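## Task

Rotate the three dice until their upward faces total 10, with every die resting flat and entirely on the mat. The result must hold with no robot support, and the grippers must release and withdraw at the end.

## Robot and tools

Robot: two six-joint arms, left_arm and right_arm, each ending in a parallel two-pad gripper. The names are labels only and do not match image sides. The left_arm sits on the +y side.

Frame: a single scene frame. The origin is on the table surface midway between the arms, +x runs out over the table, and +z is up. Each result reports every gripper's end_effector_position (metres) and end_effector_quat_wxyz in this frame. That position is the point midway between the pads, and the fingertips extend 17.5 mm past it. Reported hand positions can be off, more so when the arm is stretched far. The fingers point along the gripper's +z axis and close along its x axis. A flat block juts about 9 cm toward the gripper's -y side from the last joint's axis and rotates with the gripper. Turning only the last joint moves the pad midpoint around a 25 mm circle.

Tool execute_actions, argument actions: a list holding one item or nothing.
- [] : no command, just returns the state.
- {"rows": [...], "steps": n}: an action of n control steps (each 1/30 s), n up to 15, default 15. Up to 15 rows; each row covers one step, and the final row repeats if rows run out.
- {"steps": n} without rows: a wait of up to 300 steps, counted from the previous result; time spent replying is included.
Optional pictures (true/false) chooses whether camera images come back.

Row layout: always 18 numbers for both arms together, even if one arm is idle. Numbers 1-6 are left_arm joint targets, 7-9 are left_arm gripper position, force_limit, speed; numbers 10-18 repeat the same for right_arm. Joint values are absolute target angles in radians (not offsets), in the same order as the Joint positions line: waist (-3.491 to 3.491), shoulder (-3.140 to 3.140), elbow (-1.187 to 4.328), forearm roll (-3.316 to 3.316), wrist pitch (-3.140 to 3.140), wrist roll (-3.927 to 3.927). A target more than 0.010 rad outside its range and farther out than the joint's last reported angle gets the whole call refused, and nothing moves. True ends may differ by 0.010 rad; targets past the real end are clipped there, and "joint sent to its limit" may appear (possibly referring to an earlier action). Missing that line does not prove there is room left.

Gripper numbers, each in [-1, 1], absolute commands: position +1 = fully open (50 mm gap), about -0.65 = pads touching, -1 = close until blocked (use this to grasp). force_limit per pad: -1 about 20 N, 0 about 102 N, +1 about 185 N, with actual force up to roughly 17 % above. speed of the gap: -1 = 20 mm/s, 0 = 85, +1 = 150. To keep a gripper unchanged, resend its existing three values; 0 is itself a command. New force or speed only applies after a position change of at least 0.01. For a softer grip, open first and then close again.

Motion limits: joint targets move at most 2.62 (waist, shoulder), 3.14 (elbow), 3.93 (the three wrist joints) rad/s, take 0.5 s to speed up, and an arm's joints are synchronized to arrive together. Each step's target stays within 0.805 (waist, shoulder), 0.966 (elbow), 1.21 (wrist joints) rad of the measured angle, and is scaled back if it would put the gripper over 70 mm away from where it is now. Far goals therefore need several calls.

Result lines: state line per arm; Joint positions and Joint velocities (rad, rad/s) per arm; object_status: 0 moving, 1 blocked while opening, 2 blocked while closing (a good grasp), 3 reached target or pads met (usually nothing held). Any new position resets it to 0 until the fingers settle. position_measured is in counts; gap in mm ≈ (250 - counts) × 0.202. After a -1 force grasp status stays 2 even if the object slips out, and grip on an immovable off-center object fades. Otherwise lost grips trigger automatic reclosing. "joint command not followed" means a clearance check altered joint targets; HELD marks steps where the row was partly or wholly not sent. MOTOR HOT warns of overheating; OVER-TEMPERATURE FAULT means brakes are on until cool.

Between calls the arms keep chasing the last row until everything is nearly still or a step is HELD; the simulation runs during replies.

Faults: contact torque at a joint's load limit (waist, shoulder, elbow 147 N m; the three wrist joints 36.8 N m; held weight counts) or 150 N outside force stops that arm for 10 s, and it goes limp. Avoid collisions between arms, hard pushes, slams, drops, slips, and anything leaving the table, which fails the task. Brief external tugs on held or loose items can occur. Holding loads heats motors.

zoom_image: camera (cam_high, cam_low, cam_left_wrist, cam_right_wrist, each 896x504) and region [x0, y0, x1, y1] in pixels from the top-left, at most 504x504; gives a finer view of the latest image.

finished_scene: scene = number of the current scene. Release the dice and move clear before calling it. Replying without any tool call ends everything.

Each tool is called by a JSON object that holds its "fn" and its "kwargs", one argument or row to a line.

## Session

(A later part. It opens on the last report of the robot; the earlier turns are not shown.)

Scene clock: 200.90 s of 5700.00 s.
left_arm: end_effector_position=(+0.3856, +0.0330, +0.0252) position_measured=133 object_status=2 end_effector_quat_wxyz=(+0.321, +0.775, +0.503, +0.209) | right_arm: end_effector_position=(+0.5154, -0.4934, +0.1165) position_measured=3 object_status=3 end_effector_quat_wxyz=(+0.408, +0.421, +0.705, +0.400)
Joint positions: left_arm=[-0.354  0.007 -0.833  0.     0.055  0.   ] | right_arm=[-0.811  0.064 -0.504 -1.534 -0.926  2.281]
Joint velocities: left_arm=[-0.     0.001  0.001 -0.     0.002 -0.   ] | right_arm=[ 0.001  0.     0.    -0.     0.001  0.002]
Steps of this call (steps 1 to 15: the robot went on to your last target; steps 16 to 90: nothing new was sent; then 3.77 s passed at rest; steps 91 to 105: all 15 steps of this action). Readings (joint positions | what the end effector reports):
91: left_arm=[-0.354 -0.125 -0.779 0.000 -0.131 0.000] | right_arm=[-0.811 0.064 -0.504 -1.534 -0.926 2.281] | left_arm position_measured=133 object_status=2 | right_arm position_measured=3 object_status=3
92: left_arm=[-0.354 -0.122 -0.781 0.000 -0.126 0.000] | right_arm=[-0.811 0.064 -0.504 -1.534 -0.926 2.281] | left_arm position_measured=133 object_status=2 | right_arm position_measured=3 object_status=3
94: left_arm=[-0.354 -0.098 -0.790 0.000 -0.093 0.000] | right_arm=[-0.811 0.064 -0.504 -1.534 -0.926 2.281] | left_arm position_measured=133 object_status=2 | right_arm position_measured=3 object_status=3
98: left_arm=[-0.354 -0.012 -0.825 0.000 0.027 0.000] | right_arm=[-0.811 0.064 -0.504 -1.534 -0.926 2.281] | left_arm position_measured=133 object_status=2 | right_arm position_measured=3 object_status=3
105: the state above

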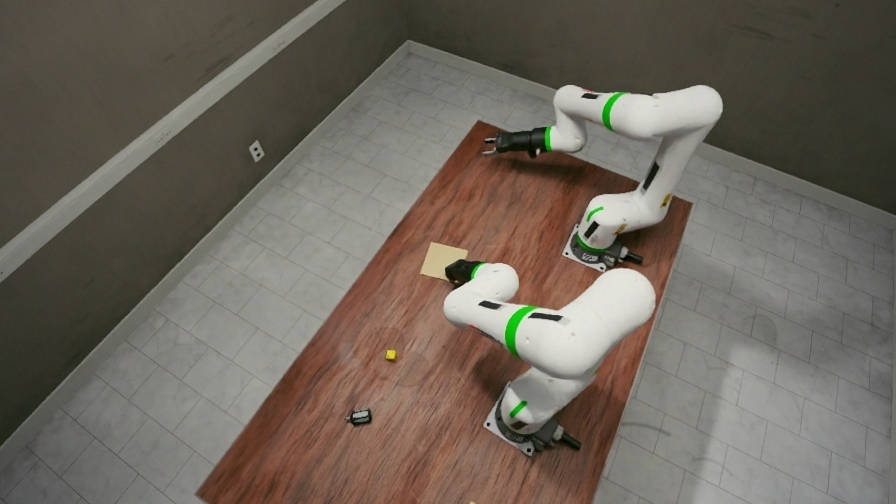

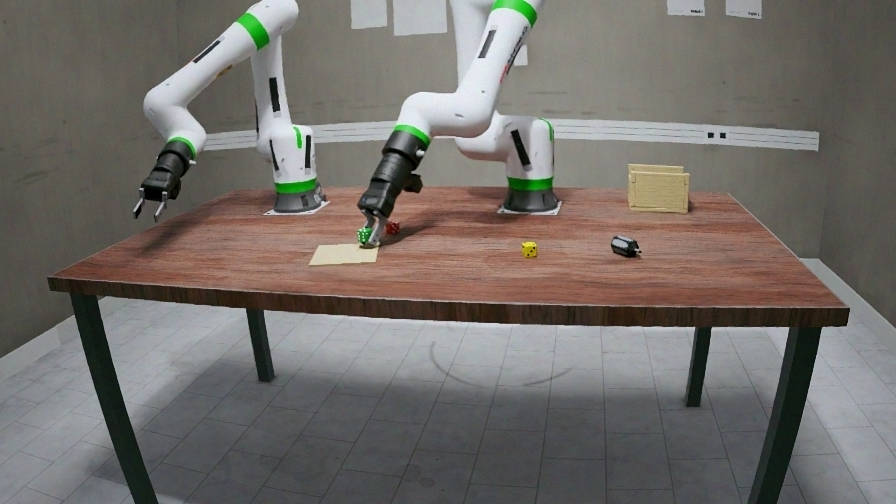

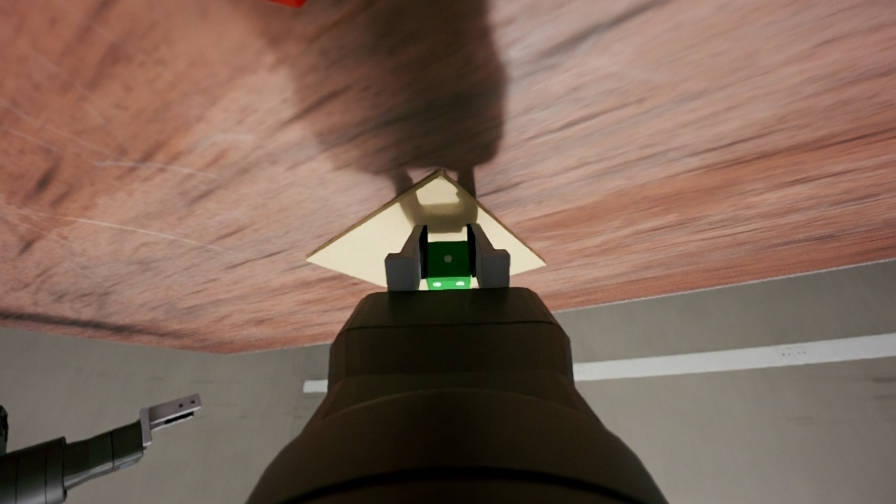

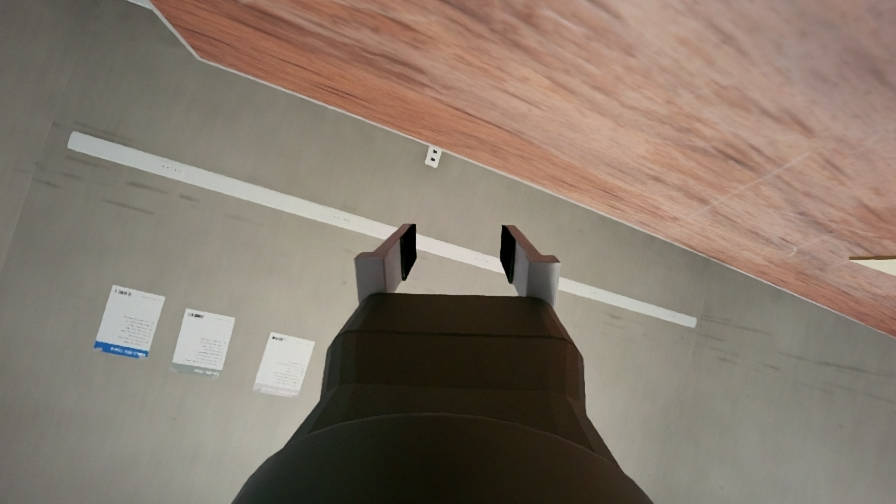

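{"fn": "execute_actions", "kwargs": {
  "actions": [
    {"rows":[[-0.354,0.0074,-0.8329,0,0.0549,0,1,-0.6,0.5,-0.811,0.064,-0.504,-1.534,-0.926,2.281,1,-0.5,0.5]],"steps":10}
  ],
  "pictures": false
}}

{"fn": "execute_actions", "kwargs": {
  "actions": [
    {"rows":[[-0.354,-0.14,-0.80,0,-0.13,0,1,-0.6,0.5,-0.811,0.064,-0.504,-1.534,-0.926,2.281,1,-0.5,0.5]],"steps":12}
  ],
  "pictures": false
}}

{"fn": "execute_actions", "kwargs": {
  "actions": [
    {"rows":[[-0.457,0.035,-0.264,0,-1.272,-0.017,1,-0.6,0.5,-0.811,0.064,-0.504,-1.534,-0.926,2.281,1,-0.5,0.5]],"steps":15}
  ],
  "pictures": false
}}

{"fn": "execute_actions", "kwargs": {
  "actions": [
    {"steps":10}
  ]
}}

Scene clock: 221.17 s of 5700.00 s.
left_arm: end_effector_position=(+0.3856, +0.0331, +0.0251) position_measured=3 object_status=0 end_effector_quat_wxyz=(+0.321, +0.775, +0.503, +0.209) | right_arm: end_effector_position=(+0.5154, -0.4934, +0.1165) position_measured=3 object_status=3 end_effector_quat_wxyz=(+0.408, +0.421, +0.705, +0.400)
Joint positions: left_arm=[-0.354  0.007 -0.833 -0.     0.055  0.   ] | right_arm=[-0.811  0.064 -0.504 -1.534 -0.926  2.281]
Joint velocities: left_arm=[-0.    -0.     0.    -0.001 -0.    -0.001] | right_arm=[-0.001 -0.     0.001 -0.    -0.     0.001]
Steps of this call (steps 1 to 15: the robot went on to your last target; steps 16 to 90: nothing new was sent; then 16.93 s passed at rest; steps 91 to 100: all 10 steps of this action). Readings (joint positions | what the end effector reports):
91: left_arm=[-0.354 0.007 -0.833 -0.000 0.055 0.000] | right_arm=[-0.811 0.064 -0.504 -1.534 -0.926 2.281] | left_arm position_measured=122 object_status=0 | right_arm position_measured=3 object_status=3
92: left_arm=[-0.354 0.007 -0.833 -0.000 0.055 0.000] | right_arm=[-0.811 0.064 -0.504 -1.534 -0.926 2.281] | left_arm position_measured=103 object_status=0 | right_arm position_measured=3 object_status=3
94: left_arm=[-0.354 0.007 -0.833 -0.000 0.055 0.000] | right_arm=[-0.811 0.064 -0.504 -1.534 -0.926 2.281] | left_arm position_measured=64 object_status=0 | right_arm position_measured=3 object_status=3
98: left_arm=[-0.354 0.007 -0.833 -0.000 0.055 0.000] | right_arm=[-0.811 0.064 -0.504 -1.534 -0.926 2.281] | left_arm position_measured=3 object_status=0 | right_arm position_measured=3 object_status=3
100: the state above

Scene clock: 221.57 s of 5700.00 s.
left_arm: end_effector_position=(+0.3777, +0.0366, +0.0767) position_measured=3 object_status=3 end_effector_quat_wxyz=(+0.319, +0.775, +0.504, +0.207) | right_arm: end_effector_position=(+0.5154, -0.4934, +0.1165) position_measured=3 object_status=3 end_effector_quat_wxyz=(+0.408, +0.421, +0.705, +0.400)
Joint positions: left_arm=[-0.354 -0.14  -0.8   -0.    -0.13   0.   ] | right_arm=[-0.811  0.064 -0.504 -1.534 -0.926  2.281]
Joint velocities: left_arm=[ 0.    -0.    -0.    -0.001 -0.011  0.   ] | right_arm=[-0.001  0.001 -0.    -0.     0.001 -0.   ]
Steps of this call (steps 1 to 12: all 12 steps of this action). Readings (joint positions | what the end effector reports):
1: left_arm=[-0.354 0.007 -0.833 -0.000 0.055 0.000] | right_arm=[-0.811 0.064 -0.504 -1.534 -0.926 2.281] | left_arm position_measured=3 object_status=0 | right_arm position_measured=3 object_status=3
2: left_arm=[-0.354 0.004 -0.833 -0.000 0.051 -0.000] | right_arm=[-0.811 0.064 -0.504 -1.534 -0.926 2.281] | left_arm position_measured=3 object_status=0 | right_arm position_measured=3 object_status=3
4: left_arm=[-0.354 -0.020 -0.827 -0.000 0.021 0.000] | right_arm=[-0.811 0.064 -0.504 -1.534 -0.926 2.281] | left_arm position_measured=3 object_status=3 | right_arm position_measured=3 object_status=3
8: left_arm=[-0.354 -0.112 -0.806 -0.000 -0.095 0.000] | right_arm=[-0.811 0.064 -0.504 -1.534 -0.926 2.281] | left_arm position_measured=3 object_status=3 | right_arm position_measured=3 object_status=3
12: the state above

Scene clock: 222.07 s of 5700.00 s.
left_arm: end_effector_position=(+0.3116, +0.0342, +0.0935) position_measured=3 object_status=3 end_effector_quat_wxyz=(+0.117, +0.851, +0.507, +0.071) | right_arm: end_effector_position=(+0.5154, -0.4934, +0.1165) position_measured=3 object_status=3 end_effector_quat_wxyz=(+0.408, +0.421, +0.705, +0.400)
Joint positions: left_arm=[-0.42  -0.025 -0.454 -0.    -0.867 -0.011] | right_arm=[-0.811  0.064 -0.504 -1.534 -0.926  2.281]
Joint velocities: left_arm=[-0.182  0.297  0.945 -0.001 -2.003 -0.029] | right_arm=[ 0.001  0.001  0.    -0.002 -0.    -0.002]
Steps of this call (steps 1 to 15: all 15 steps of this action). Readings (joint positions | what the end effector reports):
1: left_arm=[-0.354 -0.140 -0.800 -0.000 -0.130 -0.000] | right_arm=[-0.811 0.064 -0.504 -1.534 -0.926 2.281] | left_arm position_measured=3 object_status=3 | right_arm position_measured=3 object_status=3
2: left_arm=[-0.354 -0.139 -0.798 -0.000 -0.136 -0.000] | right_arm=[-0.811 0.064 -0.504 -1.534 -0.926 2.281] | left_arm position_measured=3 object_status=3 | right_arm position_measured=3 object_status=3
4: left_arm=[-0.357 -0.132 -0.781 -0.000 -0.171 -0.000] | right_arm=[-0.811 0.064 -0.504 -1.534 -0.926 2.281] | left_arm position_measured=3 object_status=3 | right_arm position_measured=3 object_status=3
8: left_arm=[-0.373 -0.103 -0.698 -0.000 -0.347 -0.003] | right_arm=[-0.811 0.064 -0.504 -1.534 -0.926 2.281] | left_arm position_measured=3 object_status=3 | right_arm position_measured=3 object_status=3
15: the state above

Scene clock: 222.40 s of 5700.00 s.
left_arm: end_effector_position=(+0.2604, +0.0449, +0.1399) position_measured=3 object_status=3 end_effector_quat_wxyz=(+0.000, +0.870, +0.494, +0.000) | right_arm: end_effector_position=(+0.5154, -0.4934, +0.1165) position_measured=3 object_status=3 end_effector_quat_wxyz=(+0.408, +0.421, +0.705, +0.400)
Joint positions: left_arm=[-0.457  0.035 -0.265  0.    -1.271 -0.017] | right_arm=[-0.811  0.064 -0.504 -1.534 -0.926  2.281]
Joint velocities: left_arm=[-0.005  0.009  0.027 -0.001 -0.054 -0.001] | right_arm=[ 0.001 -0.001  0.001  0.    -0.     0.001]
Steps of this call (steps 1 to 10: the robot went on to your last target). Readings (joint positions | what the end effector reports):
1: left_arm=[-0.426 -0.015 -0.423 -0.000 -0.934 -0.012] | right_arm=[-0.811 0.064 -0.504 -1.534 -0.926 2.281] | left_arm position_measured=3 object_status=3 | right_arm position_measured=3 object_status=3
2: left_arm=[-0.432 -0.005 -0.392 -0.000 -0.998 -0.013] | right_arm=[-0.811 0.064 -0.504 -1.534 -0.926 2.281] | left_arm position_measured=3 object_status=3 | right_arm position_measured=3 object_status=3
4: left_arm=[-0.443 0.012 -0.338 0.000 -1.113 -0.015] | right_arm=[-0.811 0.064 -0.504 -1.534 -0.926 2.281] | left_arm position_measured=3 object_status=3 | right_arm position_measured=3 object_status=3
8: left_arm=[-0.455 0.032 -0.273 0.000 -1.252 -0.017] | right_arm=[-0.811 0.064 -0.504 -1.534 -0.926 2.281] | left_arm position_measured=3 object_status=3 | right_arm position_measured=3 object_status=3
10: the state above

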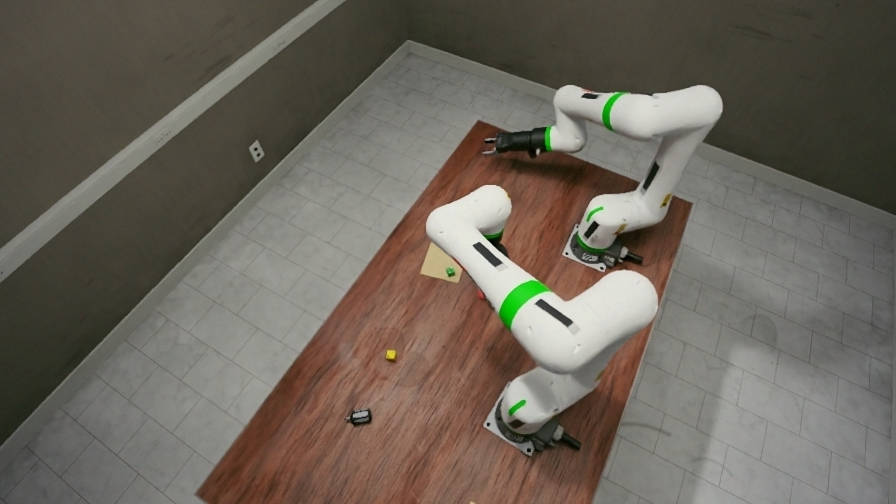

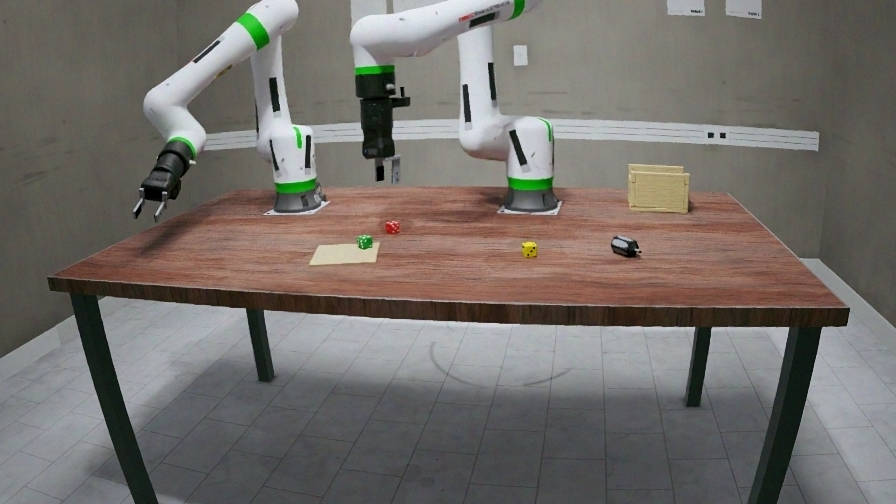

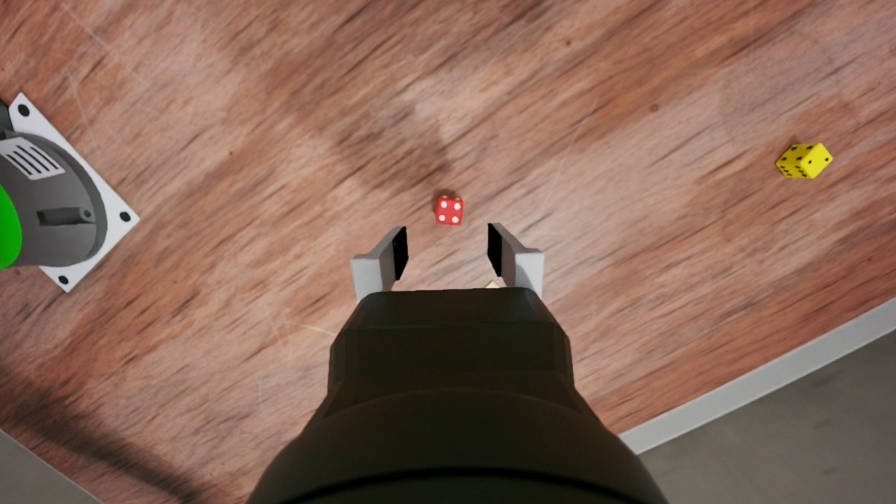

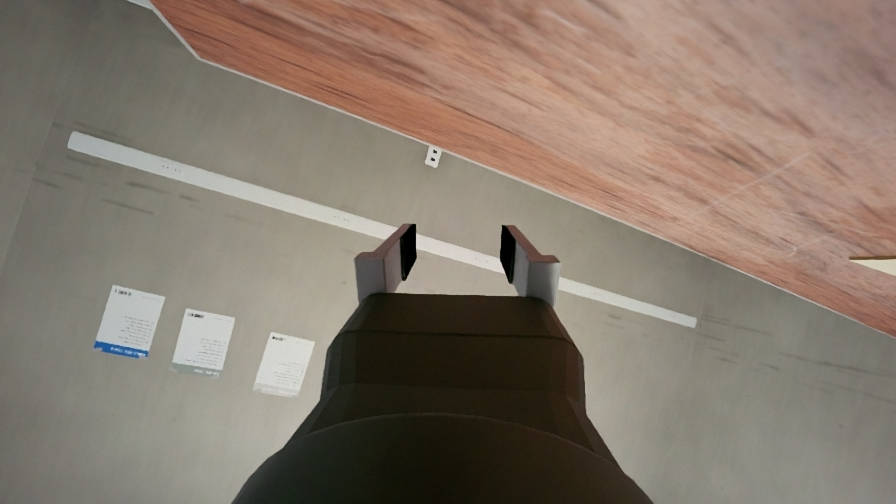

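{"fn": "execute_actions", "kwargs": {
  "actions": [
    {"rows":[[-0.452,0.0773,-0.3825,0,-1.111,-0.102,1,-0.6,0.5,-0.811,0.064,-0.504,-1.534,-0.926,2.281,1,-0.5,0.5]],"steps":14}
  ]
}}

{"fn": "zoom_image", "kwargs": {
  "camera": "cam_high",
  "region": [410, 235, 480, 290]
}}

Scene clock: 232.70 s of 5700.00 s.
left_arm: end_effector_position=(+0.2558, +0.0522, +0.0750) position_measured=3 object_status=3 end_effector_quat_wxyz=(+0.000, +0.889, +0.459, +0.000) | right_arm: end_effector_position=(+0.5154, -0.4934, +0.1165) position_measured=3 object_status=3 end_effector_quat_wxyz=(+0.408, +0.421, +0.705, +0.400)
Joint positions: left_arm=[-0.452  0.077 -0.382 -0.    -1.111 -0.102] | right_arm=[-0.811  0.064 -0.504 -1.534 -0.926  2.281]
Joint velocities: left_arm=[-0.     0.     0.    -0.001  0.001  0.   ] | right_arm=[ 0.001 -0.001  0.002 -0.     0.001 -0.001]
Steps of this call (steps 1 to 30: the robot went on to your last target; steps 31 to 90: nothing new was sent; then 6.83 s passed at rest; steps 91 to 104: all 14 steps of this action). Readings (joint positions | what the end effector reports):
91: left_arm=[-0.457 0.035 -0.264 0.000 -1.272 -0.017] | right_arm=[-0.811 0.064 -0.504 -1.534 -0.926 2.281] | left_arm position_measured=3 object_status=3 | right_arm position_measured=3 object_status=3
92: left_arm=[-0.457 0.036 -0.267 0.000 -1.267 -0.020] | right_arm=[-0.811 0.064 -0.504 -1.534 -0.926 2.281] | left_arm position_measured=3 object_status=3 | right_arm position_measured=3 object_status=3
94: left_arm=[-0.456 0.046 -0.293 0.000 -1.231 -0.039] | right_arm=[-0.811 0.064 -0.504 -1.534 -0.926 2.281] | left_arm position_measured=3 object_status=3 | right_arm position_measured=3 object_status=3
98: left_arm=[-0.452 0.074 -0.374 -0.000 -1.124 -0.095] | right_arm=[-0.811 0.064 -0.504 -1.534 -0.926 2.281] | left_arm position_measured=3 object_status=3 | right_arm position_measured=3 object_status=3
104: the state above

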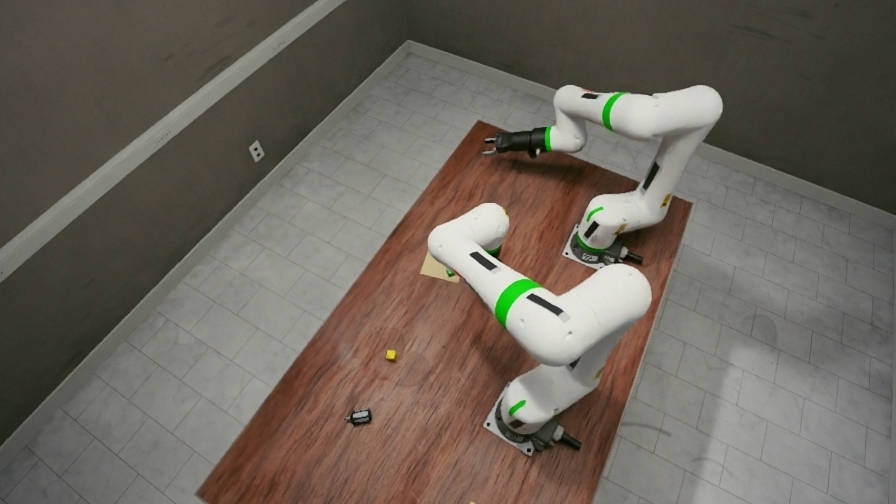

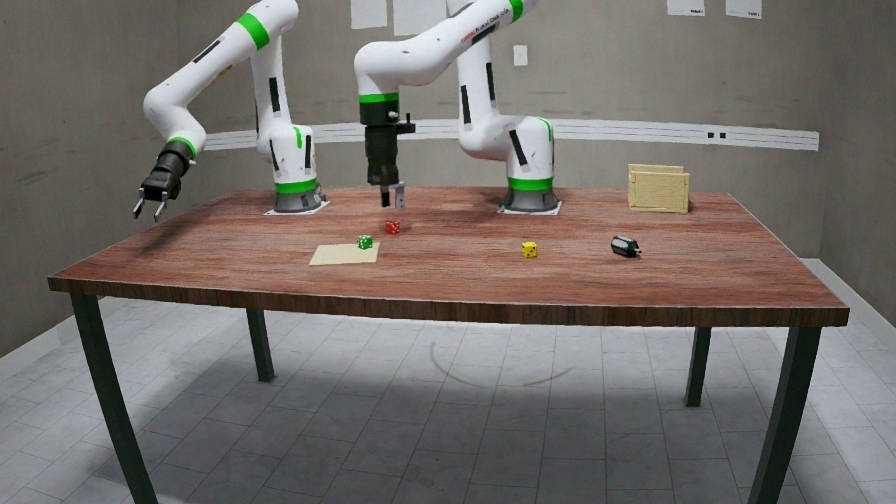

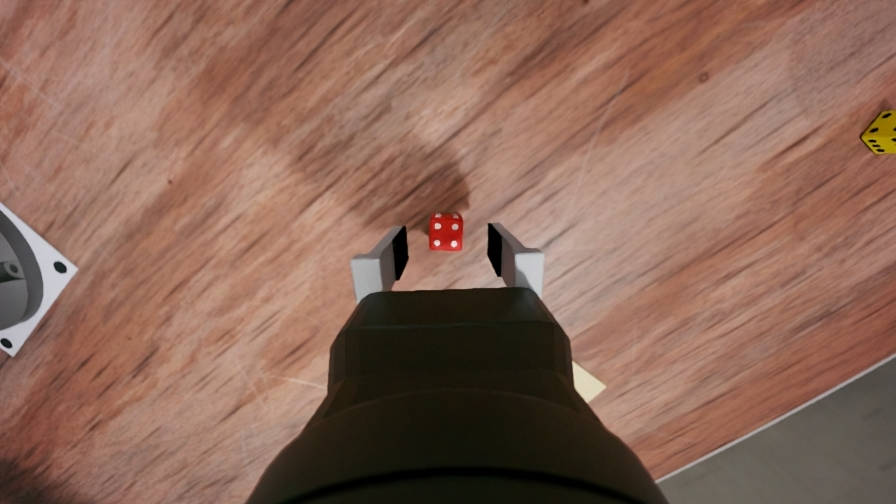

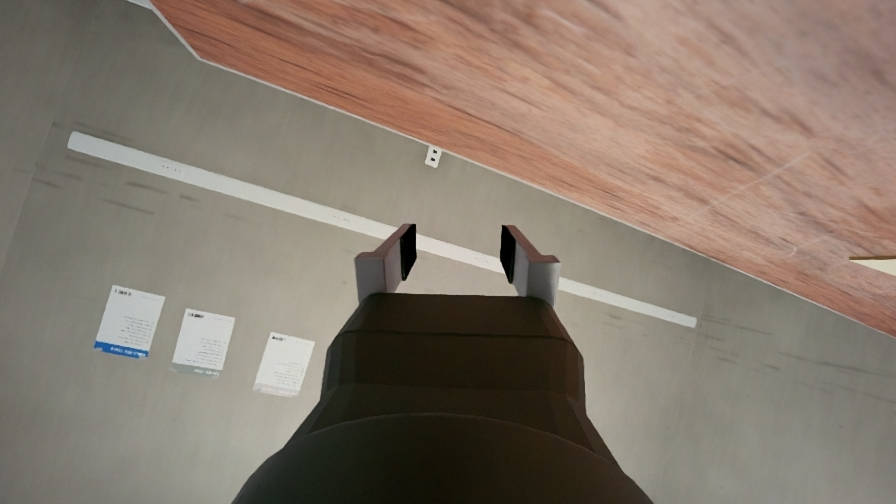

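Region (410, 235, 480, 290) of cam_high's 896x504 image, scaled by 7.200, with more detail than that image has; it fills the top 396 rows of this view, and the rest is white.

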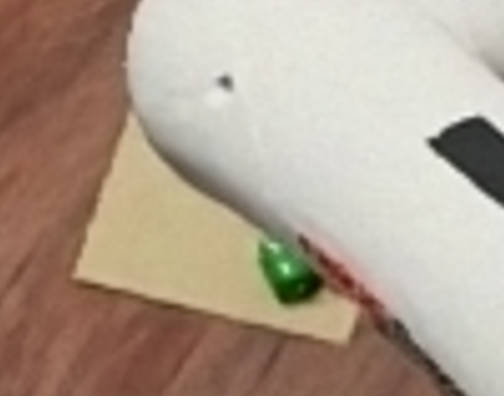

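{"fn": "execute_actions", "kwargs": {
  "actions": [
    {"rows":[[-0.452,0.1346,-0.4611,0,-0.975,-0.102,1,-0.6,0.5,-0.811,0.064,-0.504,-1.534,-0.926,2.281,1,-0.5,0.5]],"steps":12}
  ],
  "pictures": false
}}

{"fn": "execute_actions", "kwargs": {
  "actions": [
    {"rows":[[-0.452,0.1346,-0.4611,0,-0.975,-0.102,-1,-0.6,0.5,-0.811,0.064,-0.504,-1.534,-0.926,2.281,1,-0.5,0.5]],"steps":12}
  ],
  "pictures": false
}}

{"fn": "execute_actions", "kwargs": {
  "actions": [
    {"rows":[[-0.452,0.0773,-0.3825,0,-1.111,-0.102,-1,-0.6,0.5,-0.811,0.064,-0.504,-1.534,-0.926,2.281,1,-0.5,0.5]],"steps":9}
  ],
  "pictures": false
}}

{"fn": "execute_actions", "kwargs": {
  "actions": [
    {"rows":[[-0.453,0.4448,0.0832,0,-1.2094,-0.651,-1,-0.6,0.5,-0.811,0.064,-0.504,-1.534,-0.926,2.281,1,-0.5,0.5]],"steps":15}
  ],
  "pictures": false
}}

{"fn": "execute_actions", "kwargs": {
  "actions": [
    {"steps":8}
  ]
}}

Scene clock: 250.80 s of 5700.00 s.
left_arm: end_effector_position=(+0.2505, +0.0552, +0.0221) position_measured=3 object_status=3 end_effector_quat_wxyz=(+0.000, +0.889, +0.459, +0.000) | right_arm: end_effector_position=(+0.5154, -0.4934, +0.1165) position_measured=3 object_status=3 end_effector_quat_wxyz=(+0.408, +0.421, +0.705, +0.400)
Joint positions: left_arm=[-0.452  0.134 -0.461 -0.    -0.975 -0.102] | right_arm=[-0.811  0.064 -0.504 -1.534 -0.926  2.281]
Joint velocities: left_arm=[-0.     0.     0.001 -0.     0.002 -0.001] | right_arm=[ 0.002  0.    -0.001 -0.     0.001 -0.001]
Steps of this call (steps 1 to 15: the robot went on to your last target; steps 16 to 90: nothing new was sent; then 14.70 s passed at rest; steps 91 to 102: all 12 steps of this action). Readings (joint positions | what the end effector reports):
91: left_arm=[-0.452 0.077 -0.383 -0.000 -1.111 -0.102] | right_arm=[-0.811 0.064 -0.504 -1.534 -0.926 2.281] | left_arm position_measured=3 object_status=3 | right_arm position_measured=3 object_status=3
92: left_arm=[-0.452 0.079 -0.385 -0.000 -1.105 -0.102] | right_arm=[-0.811 0.064 -0.504 -1.534 -0.926 2.281] | left_arm position_measured=3 object_status=3 | right_arm position_measured=3 object_status=3
94: left_arm=[-0.452 0.094 -0.406 -0.000 -1.070 -0.102] | right_arm=[-0.811 0.064 -0.504 -1.534 -0.926 2.281] | left_arm position_measured=3 object_status=3 | right_arm position_measured=3 object_status=3
98: left_arm=[-0.452 0.133 -0.459 -0.000 -0.980 -0.102] | right_arm=[-0.811 0.064 -0.504 -1.534 -0.926 2.281] | left_arm position_measured=3 object_status=3 | right_arm position_measured=3 object_status=3
102: the state above

Scene clock: 251.20 s of 5700.00 s.
left_arm: end_effector_position=(+0.2505, +0.0552, +0.0220) position_measured=132 object_status=0 end_effector_quat_wxyz=(+0.000, +0.889, +0.459, +0.000) | right_arm: end_effector_position=(+0.5154, -0.4934, +0.1165) position_measured=3 object_status=3 end_effector_quat_wxyz=(+0.408, +0.421, +0.705, +0.400)
Joint positions: left_arm=[-0.452  0.135 -0.461 -0.    -0.975 -0.102] | right_arm=[-0.811  0.064 -0.504 -1.534 -0.926  2.281]
Joint velocities: left_arm=[ 0.     0.    -0.001 -0.    -0.    -0.   ] | right_arm=[-0.001  0.001 -0.002  0.001  0.001  0.001]
Steps of this call (steps 1 to 12: all 12 steps of this action). Readings (joint positions | what the end effector reports):
1: left_arm=[-0.452 0.134 -0.461 -0.000 -0.975 -0.102] | right_arm=[-0.811 0.064 -0.504 -1.534 -0.926 2.281] | left_arm position_measured=13 object_status=0 | right_arm position_measured=3 object_status=3
2: left_arm=[-0.452 0.134 -0.461 -0.000 -0.975 -0.102] | right_arm=[-0.811 0.064 -0.504 -1.534 -0.926 2.281] | left_arm position_measured=33 object_status=0 | right_arm position_measured=3 object_status=3
4: left_arm=[-0.452 0.135 -0.461 -0.000 -0.975 -0.102] | right_arm=[-0.811 0.064 -0.504 -1.534 -0.926 2.281] | left_arm position_measured=71 object_status=0 | right_arm position_measured=3 object_status=3
8: left_arm=[-0.452 0.135 -0.461 -0.000 -0.975 -0.102] | right_arm=[-0.811 0.064 -0.504 -1.534 -0.926 2.281] | left_arm position_measured=132 object_status=0 | right_arm position_measured=3 object_status=3
12: the state above

Scene clock: 251.50 s of 5700.00 s.
left_arm: end_effector_position=(+0.2559, +0.0522, +0.0747) position_measured=132 object_status=2 end_effector_quat_wxyz=(+0.000, +0.889, +0.459, +0.000) | right_arm: end_effector_position=(+0.5154, -0.4934, +0.1165) position_measured=3 object_status=3 end_effector_quat_wxyz=(+0.408, +0.421, +0.705, +0.400)
Joint positions: left_arm=[-0.452  0.077 -0.383 -0.    -1.11  -0.102] | right_arm=[-0.811  0.064 -0.504 -1.534 -0.926  2.281]
Joint velocities: left_arm=[-0.001 -0.015  0.021  0.001 -0.044  0.   ] | right_arm=[0.    0.001 0.001 0.001 0.    0.001]
Steps of this call (steps 1 to 9: all 9 steps of this action). Readings (joint positions | what the end effector reports):
1: left_arm=[-0.452 0.135 -0.461 -0.000 -0.975 -0.102] | right_arm=[-0.811 0.064 -0.504 -1.534 -0.926 2.281] | left_arm position_measured=132 object_status=0 | right_arm position_measured=3 object_status=3
2: left_arm=[-0.452 0.133 -0.459 -0.000 -0.980 -0.102] | right_arm=[-0.811 0.064 -0.504 -1.534 -0.926 2.281] | left_arm position_measured=132 object_status=2 | right_arm position_measured=3 object_status=3
4: left_arm=[-0.452 0.118 -0.438 -0.000 -1.016 -0.102] | right_arm=[-0.811 0.064 -0.504 -1.534 -0.926 2.281] | left_arm position_measured=132 object_status=2 | right_arm position_measured=3 object_status=3
8: left_arm=[-0.452 0.079 -0.385 -0.000 -1.106 -0.102] | right_arm=[-0.811 0.064 -0.504 -1.534 -0.926 2.281] | left_arm position_measured=132 object_status=2 | right_arm position_measured=3 object_status=3
9: the state above

Scene clock: 252.00 s of 5700.00 s.
left_arm: end_effector_position=(+0.3886, -0.0107, +0.0777) position_measured=132 object_status=2 end_effector_quat_wxyz=(-0.000, +0.972, +0.233, -0.000) | right_arm: end_effector_position=(+0.5154, -0.4934, +0.1165) position_measured=3 object_status=3 end_effector_quat_wxyz=(+0.408, +0.421, +0.705, +0.400)
Joint positions: left_arm=[-0.453  0.399  0.026 -0.    -1.197 -0.583] | right_arm=[-0.811  0.064 -0.504 -1.534 -0.926  2.281]
Joint velocities: left_arm=[-0.002  0.625  0.79   0.001 -0.166 -0.925] | right_arm=[-0.    -0.    -0.    -0.001 -0.     0.   ]
Steps of this call (steps 1 to 15: all 15 steps of this action). Readings (joint positions | what the end effector reports):
1: left_arm=[-0.452 0.077 -0.383 -0.000 -1.111 -0.102] | right_arm=[-0.811 0.064 -0.504 -1.534 -0.926 2.281] | left_arm position_measured=132 object_status=2 | right_arm position_measured=3 object_status=3
2: left_arm=[-0.452 0.081 -0.378 -0.000 -1.112 -0.107] | right_arm=[-0.811 0.064 -0.504 -1.534 -0.926 2.281] | left_arm position_measured=132 object_status=2 | right_arm position_measured=3 object_status=3
4: left_arm=[-0.452 0.103 -0.350 -0.000 -1.118 -0.141] | right_arm=[-0.811 0.064 -0.504 -1.534 -0.926 2.281] | left_arm position_measured=132 object_status=2 | right_arm position_measured=3 object_status=3
8: left_arm=[-0.452 0.207 -0.219 -0.000 -1.146 -0.295] | right_arm=[-0.811 0.064 -0.504 -1.534 -0.926 2.281] | left_arm position_measured=132 object_status=2 | right_arm position_measured=3 object_status=3
15: the state above

Scene clock: 252.27 s of 5700.00 s.
left_arm: end_effector_position=(+0.4063, -0.0194, +0.0750) position_measured=132 object_status=2 end_effector_quat_wxyz=(-0.000, +0.980, +0.200, -0.000) | right_arm: end_effector_position=(+0.5154, -0.4934, +0.1165) position_measured=3 object_status=3 end_effector_quat_wxyz=(+0.408, +0.421, +0.705, +0.400)
Joint positions: left_arm=[-0.453  0.445  0.083 -0.    -1.209 -0.651] | right_arm=[-0.811  0.064 -0.504 -1.534 -0.926  2.281]
Joint velocities: left_arm=[ 0.     0.002  0.001  0.    -0.    -0.002] | right_arm=[-0.002 -0.002  0.    -0.    -0.     0.002]
Steps of this call (steps 1 to 8: the robot went on to your last target). Readings (joint positions | what the end effector reports):
1: left_arm=[-0.453 0.418 0.049 -0.000 -1.202 -0.611] | right_arm=[-0.811 0.064 -0.504 -1.534 -0.926 2.281] | left_arm position_measured=132 object_status=2 | right_arm position_measured=3 object_status=3
2: left_arm=[-0.453 0.432 0.067 -0.000 -1.206 -0.631] | right_arm=[-0.811 0.064 -0.504 -1.534 -0.926 2.281] | left_arm position_measured=132 object_status=2 | right_arm position_measured=3 object_status=3
4: left_arm=[-0.453 0.444 0.082 -0.000 -1.209 -0.650] | right_arm=[-0.811 0.064 -0.504 -1.534 -0.926 2.281] | left_arm position_measured=132 object_status=2 | right_arm position_measured=3 object_status=3
8: the state above

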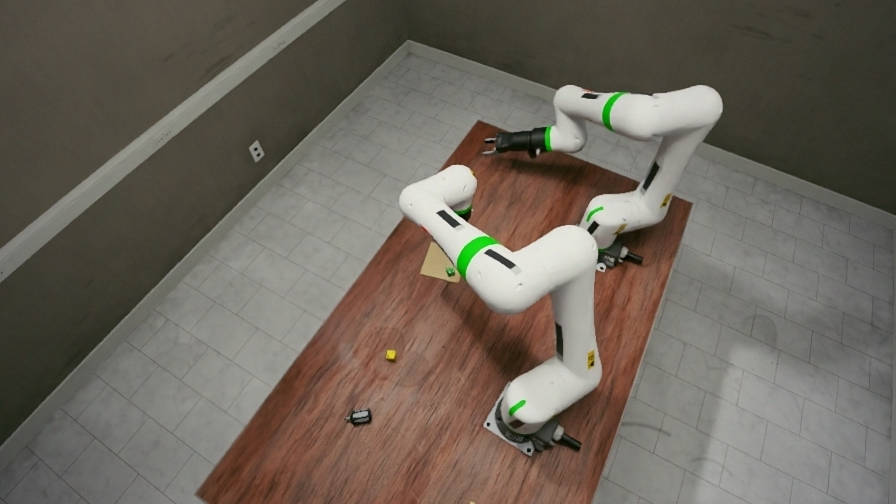

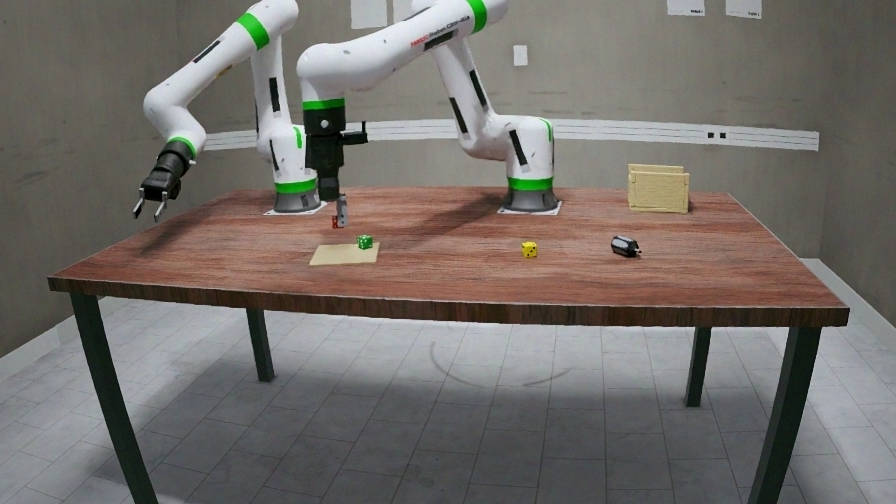

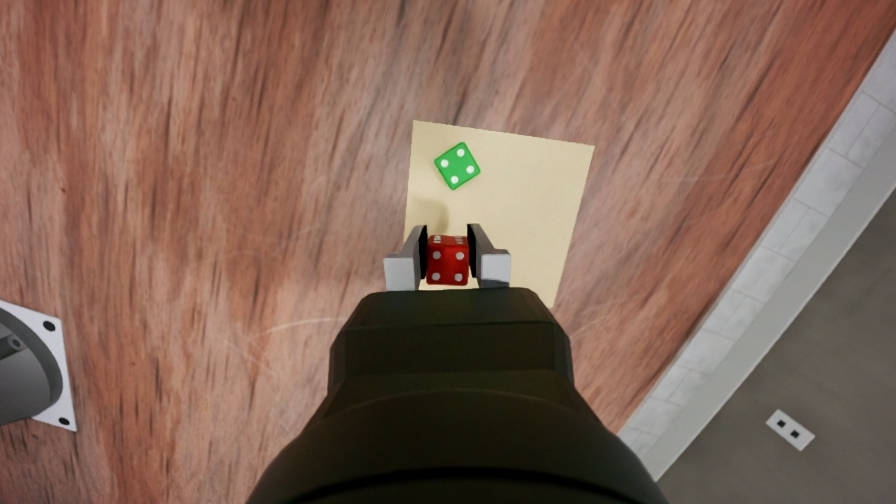

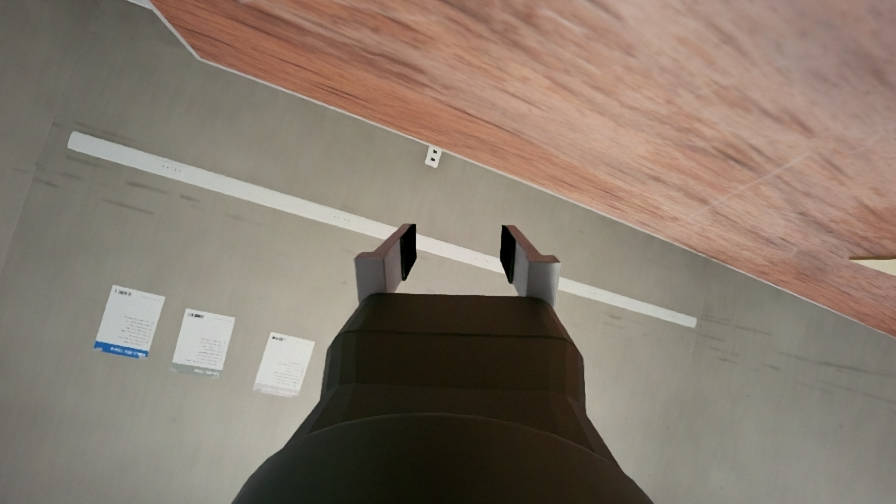

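{"fn": "execute_actions", "kwargs": {
  "actions": [
    {"rows":[[-0.453,0.4938,0.0284,0,-1.1056,-0.651,-1,-0.6,0.5,-0.811,0.064,-0.504,-1.534,-0.926,2.281,1,-0.5,0.5]],"steps":12}
  ],
  "pictures": false
}}

{"fn": "execute_actions", "kwargs": {
  "actions": [
    {"rows":[[-0.453,0.4938,0.0284,0,-1.1056,-0.651,0.6,-0.6,0.5,-0.811,0.064,-0.504,-1.534,-0.926,2.281,1,-0.5,0.5]],"steps":7}
  ],
  "pictures": false
}}

{"fn": "execute_actions", "kwargs": {
  "actions": [
    {"rows":[[-0.453,0.4448,0.0832,0,-1.2094,-0.651,0.6,-0.6,0.5,-0.811,0.064,-0.504,-1.534,-0.926,2.281,1,-0.5,0.5]],"steps":8}
  ],
  "pictures": false
}}

{"fn": "execute_actions", "kwargs": {
  "actions": [
    {"rows":[[0.35,0.08,-0.30,0,-1.19,-0.2,1,-0.6,0.5,-0.811,0.064,-0.504,-1.534,-0.926,2.281,1,-0.5,0.5]],"steps":15}
  ],
  "pictures": false
}}

{"fn": "execute_actions", "kwargs": {
  "actions": [
    {"steps":12}
  ]
}}

Scene clock: 270.33 s of 5700.00 s.
left_arm: end_effector_position=(+0.4065, -0.0195, +0.0253) position_measured=132 object_status=2 end_effector_quat_wxyz=(+0.000, +0.980, +0.200, +0.000) | right_arm: end_effector_position=(+0.5154, -0.4934, +0.1165) position_measured=3 object_status=3 end_effector_quat_wxyz=(+0.408, +0.421, +0.705, +0.400)
Joint positions: left_arm=[-0.453  0.494  0.029  0.    -1.106 -0.651] | right_arm=[-0.811  0.064 -0.504 -1.534 -0.926  2.281]
Joint velocities: left_arm=[-0.    -0.    -0.    -0.     0.001 -0.   ] | right_arm=[ 0.    -0.    -0.     0.002  0.001 -0.002]
Steps of this call (steps 1 to 30: the robot went on to your last target; steps 31 to 90: nothing new was sent; then 14.67 s passed at rest; steps 91 to 102: all 12 steps of this action). Readings (joint positions | what the end effector reports):
91: left_arm=[-0.453 0.445 0.083 -0.000 -1.209 -0.651] | right_arm=[-0.811 0.064 -0.504 -1.534 -0.926 2.281] | left_arm position_measured=132 object_status=2 | right_arm position_measured=3 object_status=3
92: left_arm=[-0.453 0.447 0.081 0.000 -1.204 -0.651] | right_arm=[-0.811 0.064 -0.504 -1.534 -0.926 2.281] | left_arm position_measured=132 object_status=2 | right_arm position_measured=3 object_status=3
94: left_arm=[-0.453 0.464 0.062 0.000 -1.168 -0.651] | right_arm=[-0.811 0.064 -0.504 -1.534 -0.926 2.281] | left_arm position_measured=132 object_status=2 | right_arm position_measured=3 object_status=3
98: left_arm=[-0.453 0.494 0.029 0.000 -1.107 -0.651] | right_arm=[-0.811 0.064 -0.504 -1.534 -0.926 2.281] | left_arm position_measured=132 object_status=2 | right_arm position_measured=3 object_status=3
102: the state above

Scene clock: 270.57 s of 5700.00 s.
left_arm: end_effector_position=(+0.4065, -0.0194, +0.0250) position_measured=63 object_status=0 end_effector_quat_wxyz=(+0.000, +0.980, +0.200, -0.000) | right_arm: end_effector_position=(+0.5154, -0.4934, +0.1165) position_measured=3 object_status=3 end_effector_quat_wxyz=(+0.408, +0.421, +0.705, +0.400)
Joint positions: left_arm=[-0.453  0.494  0.028  0.    -1.105 -0.651] | right_arm=[-0.811  0.064 -0.504 -1.534 -0.926  2.281]
Joint velocities: left_arm=[-0.     0.    -0.     0.001 -0.     0.   ] | right_arm=[-0.001  0.    -0.001 -0.003  0.001  0.001]
Steps of this call (steps 1 to 7: all 7 steps of this action). Readings (joint positions | what the end effector reports):
1: left_arm=[-0.453 0.494 0.029 0.000 -1.106 -0.651] | right_arm=[-0.811 0.064 -0.504 -1.534 -0.926 2.281] | left_arm position_measured=121 object_status=0 | right_arm position_measured=3 object_status=3
2: left_arm=[-0.453 0.494 0.028 0.000 -1.105 -0.651] | right_arm=[-0.811 0.064 -0.504 -1.534 -0.926 2.281] | left_arm position_measured=102 object_status=0 | right_arm position_measured=3 object_status=3
4: left_arm=[-0.453 0.494 0.028 0.000 -1.105 -0.651] | right_arm=[-0.811 0.064 -0.504 -1.534 -0.926 2.281] | left_arm position_measured=68 object_status=0 | right_arm position_measured=3 object_status=3
7: the state above

Scene clock: 270.83 s of 5700.00 s.
left_arm: end_effector_position=(+0.4067, -0.0195, +0.0747) position_measured=63 object_status=3 end_effector_quat_wxyz=(+0.000, +0.980, +0.200, +0.000) | right_arm: end_effector_position=(+0.5154, -0.4934, +0.1165) position_measured=3 object_status=3 end_effector_quat_wxyz=(+0.408, +0.421, +0.705, +0.400)
Joint positions: left_arm=[-0.453  0.445  0.083 -0.    -1.208 -0.651] | right_arm=[-0.811  0.064 -0.504 -1.534 -0.926  2.281]
Joint velocities: left_arm=[-0.    -0.026  0.03   0.    -0.059  0.001] | right_arm=[ 0.002  0.001  0.002 -0.     0.     0.002]
Steps of this call (steps 1 to 8: all 8 steps of this action). Readings (joint positions | what the end effector reports):
1: left_arm=[-0.453 0.494 0.028 0.000 -1.105 -0.651] | right_arm=[-0.811 0.064 -0.504 -1.534 -0.926 2.281] | left_arm position_measured=63 object_status=0 | right_arm position_measured=3 object_status=3
2: left_arm=[-0.453 0.492 0.030 -0.000 -1.110 -0.651] | right_arm=[-0.811 0.064 -0.504 -1.534 -0.926 2.281] | left_arm position_measured=63 object_status=0 | right_arm position_measured=3 object_status=3
4: left_arm=[-0.453 0.477 0.048 -0.000 -1.143 -0.651] | right_arm=[-0.811 0.064 -0.504 -1.534 -0.926 2.281] | left_arm position_measured=63 object_status=3 | right_arm position_measured=3 object_status=3
8: the state above

Scene clock: 271.33 s of 5700.00 s.
left_arm: end_effector_position=(+0.4441, +0.1401, +0.0932) position_measured=3 object_status=3 end_effector_quat_wxyz=(-0.000, +0.902, +0.433, +0.000) | right_arm: end_effector_position=(+0.5154, -0.4934, +0.1165) position_measured=3 object_status=3 end_effector_quat_wxyz=(+0.408, +0.421, +0.705, +0.400)
Joint positions: left_arm=[-0.138  0.302 -0.068 -0.    -1.201 -0.474] | right_arm=[-0.811  0.064 -0.504 -1.534 -0.926  2.281]
Joint velocities: left_arm=[ 0.811 -0.368 -0.385  0.001  0.019  0.453] | right_arm=[ 0.002 -0.    -0.001  0.002 -0.    -0.001]
Steps of this call (steps 1 to 15: all 15 steps of this action). Readings (joint positions | what the end effector reports):
1: left_arm=[-0.453 0.445 0.083 -0.000 -1.209 -0.651] | right_arm=[-0.811 0.064 -0.504 -1.534 -0.926 2.281] | left_arm position_measured=52 object_status=0 | right_arm position_measured=3 object_status=3
2: left_arm=[-0.450 0.443 0.081 -0.000 -1.209 -0.649] | right_arm=[-0.811 0.064 -0.504 -1.534 -0.926 2.281] | left_arm position_measured=33 object_status=0 | right_arm position_measured=3 object_status=3
4: left_arm=[-0.426 0.432 0.069 -0.000 -1.208 -0.636] | right_arm=[-0.811 0.064 -0.504 -1.534 -0.926 2.281] | left_arm position_measured=4 object_status=0 | right_arm position_measured=3 object_status=3
8: left_arm=[-0.325 0.387 0.021 -0.000 -1.206 -0.579] | right_arm=[-0.811 0.064 -0.504 -1.534 -0.926 2.281] | left_arm position_measured=3 object_status=0 | right_arm position_measured=3 object_status=3
15: the state above

Scene clock: 271.73 s of 5700.00 s.
left_arm: end_effector_position=(+0.4258, +0.2972, +0.1044) position_measured=3 object_status=3 end_effector_quat_wxyz=(+0.000, +0.754, +0.657, +0.000) | right_arm: end_effector_position=(+0.5154, -0.4934, +0.1165) position_measured=3 object_status=3 end_effector_quat_wxyz=(+0.408, +0.421, +0.705, +0.400)
Joint positions: left_arm=[ 0.208  0.145 -0.232 -0.    -1.193 -0.28 ] | right_arm=[-0.811  0.064 -0.504 -1.534 -0.926  2.281]
Joint velocities: left_arm=[ 0.897 -0.406 -0.426 -0.001  0.02   0.499] | right_arm=[-0.001  0.002  0.     0.001  0.    -0.001]
Steps of this call (steps 1 to 12: the robot went on to your last target). Readings (joint positions | what the end effector reports):
1: left_arm=[-0.110 0.289 -0.081 -0.000 -1.201 -0.459] | right_arm=[-0.811 0.064 -0.504 -1.534 -0.926 2.281] | left_arm position_measured=3 object_status=3 | right_arm position_measured=3 object_status=3
2: left_arm=[-0.083 0.276 -0.094 -0.000 -1.200 -0.443] | right_arm=[-0.811 0.064 -0.504 -1.534 -0.926 2.281] | left_arm position_measured=3 object_status=3 | right_arm position_measured=3 object_status=3
4: left_arm=[-0.026 0.251 -0.121 -0.000 -1.199 -0.411] | right_arm=[-0.811 0.064 -0.504 -1.534 -0.926 2.281] | left_arm position_measured=3 object_status=3 | right_arm position_measured=3 object_status=3
8: left_arm=[0.089 0.199 -0.176 -0.000 -1.196 -0.347] | right_arm=[-0.811 0.064 -0.504 -1.534 -0.926 2.281] | left_arm position_measured=3 object_status=3 | right_arm position_measured=3 object_status=3
12: the state above

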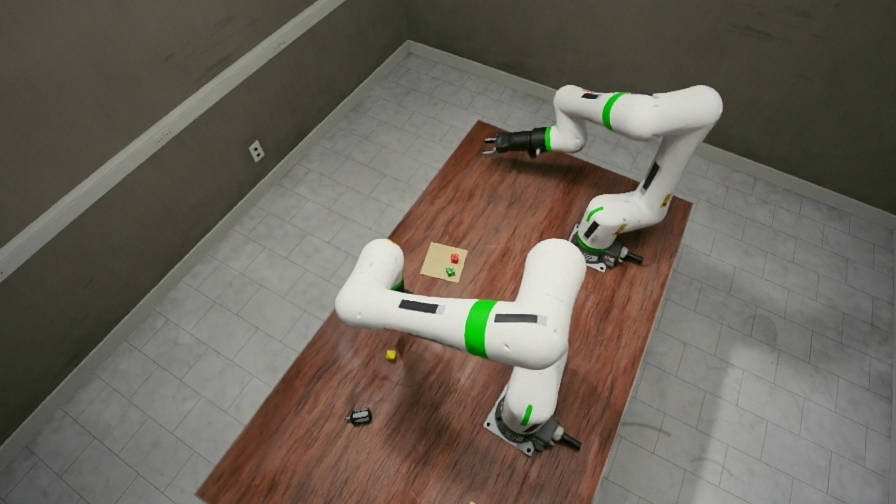

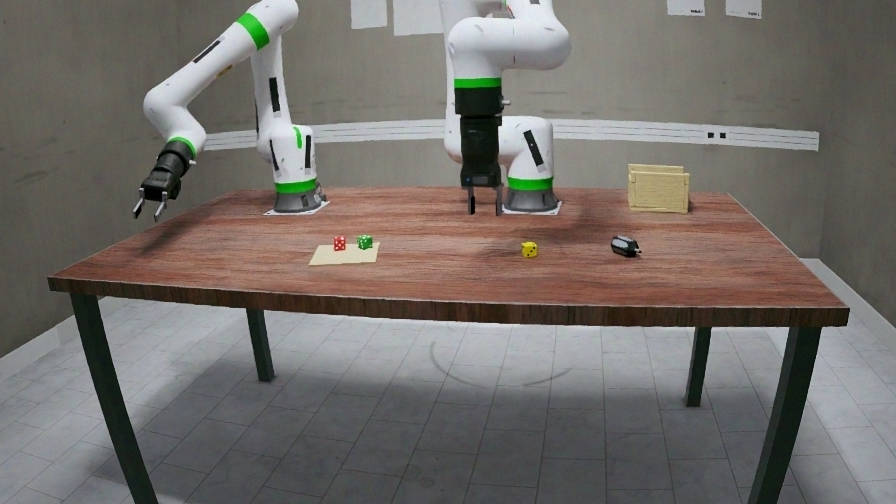

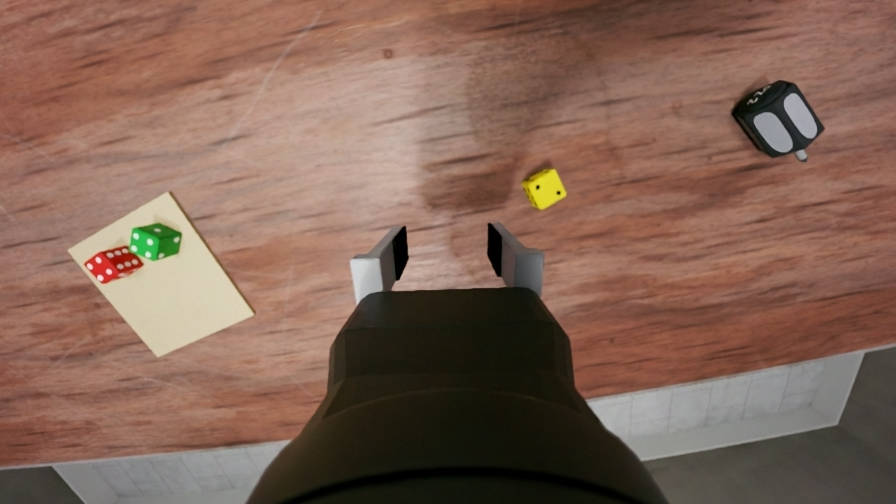

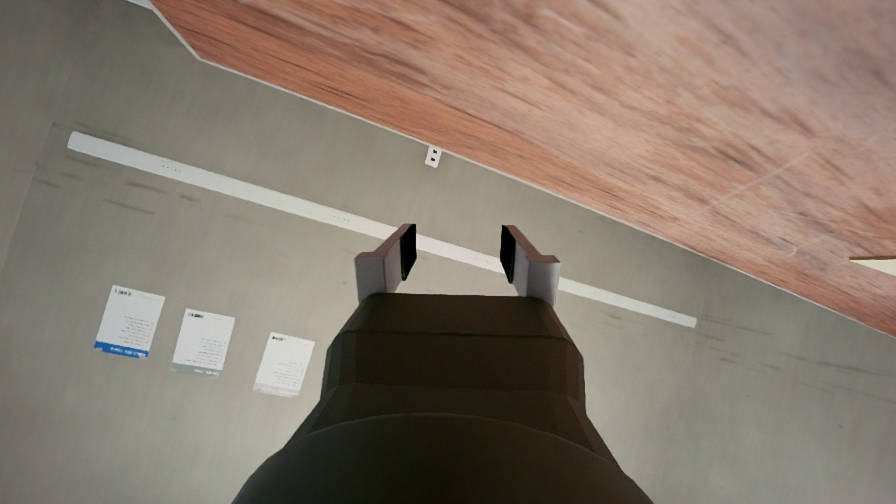

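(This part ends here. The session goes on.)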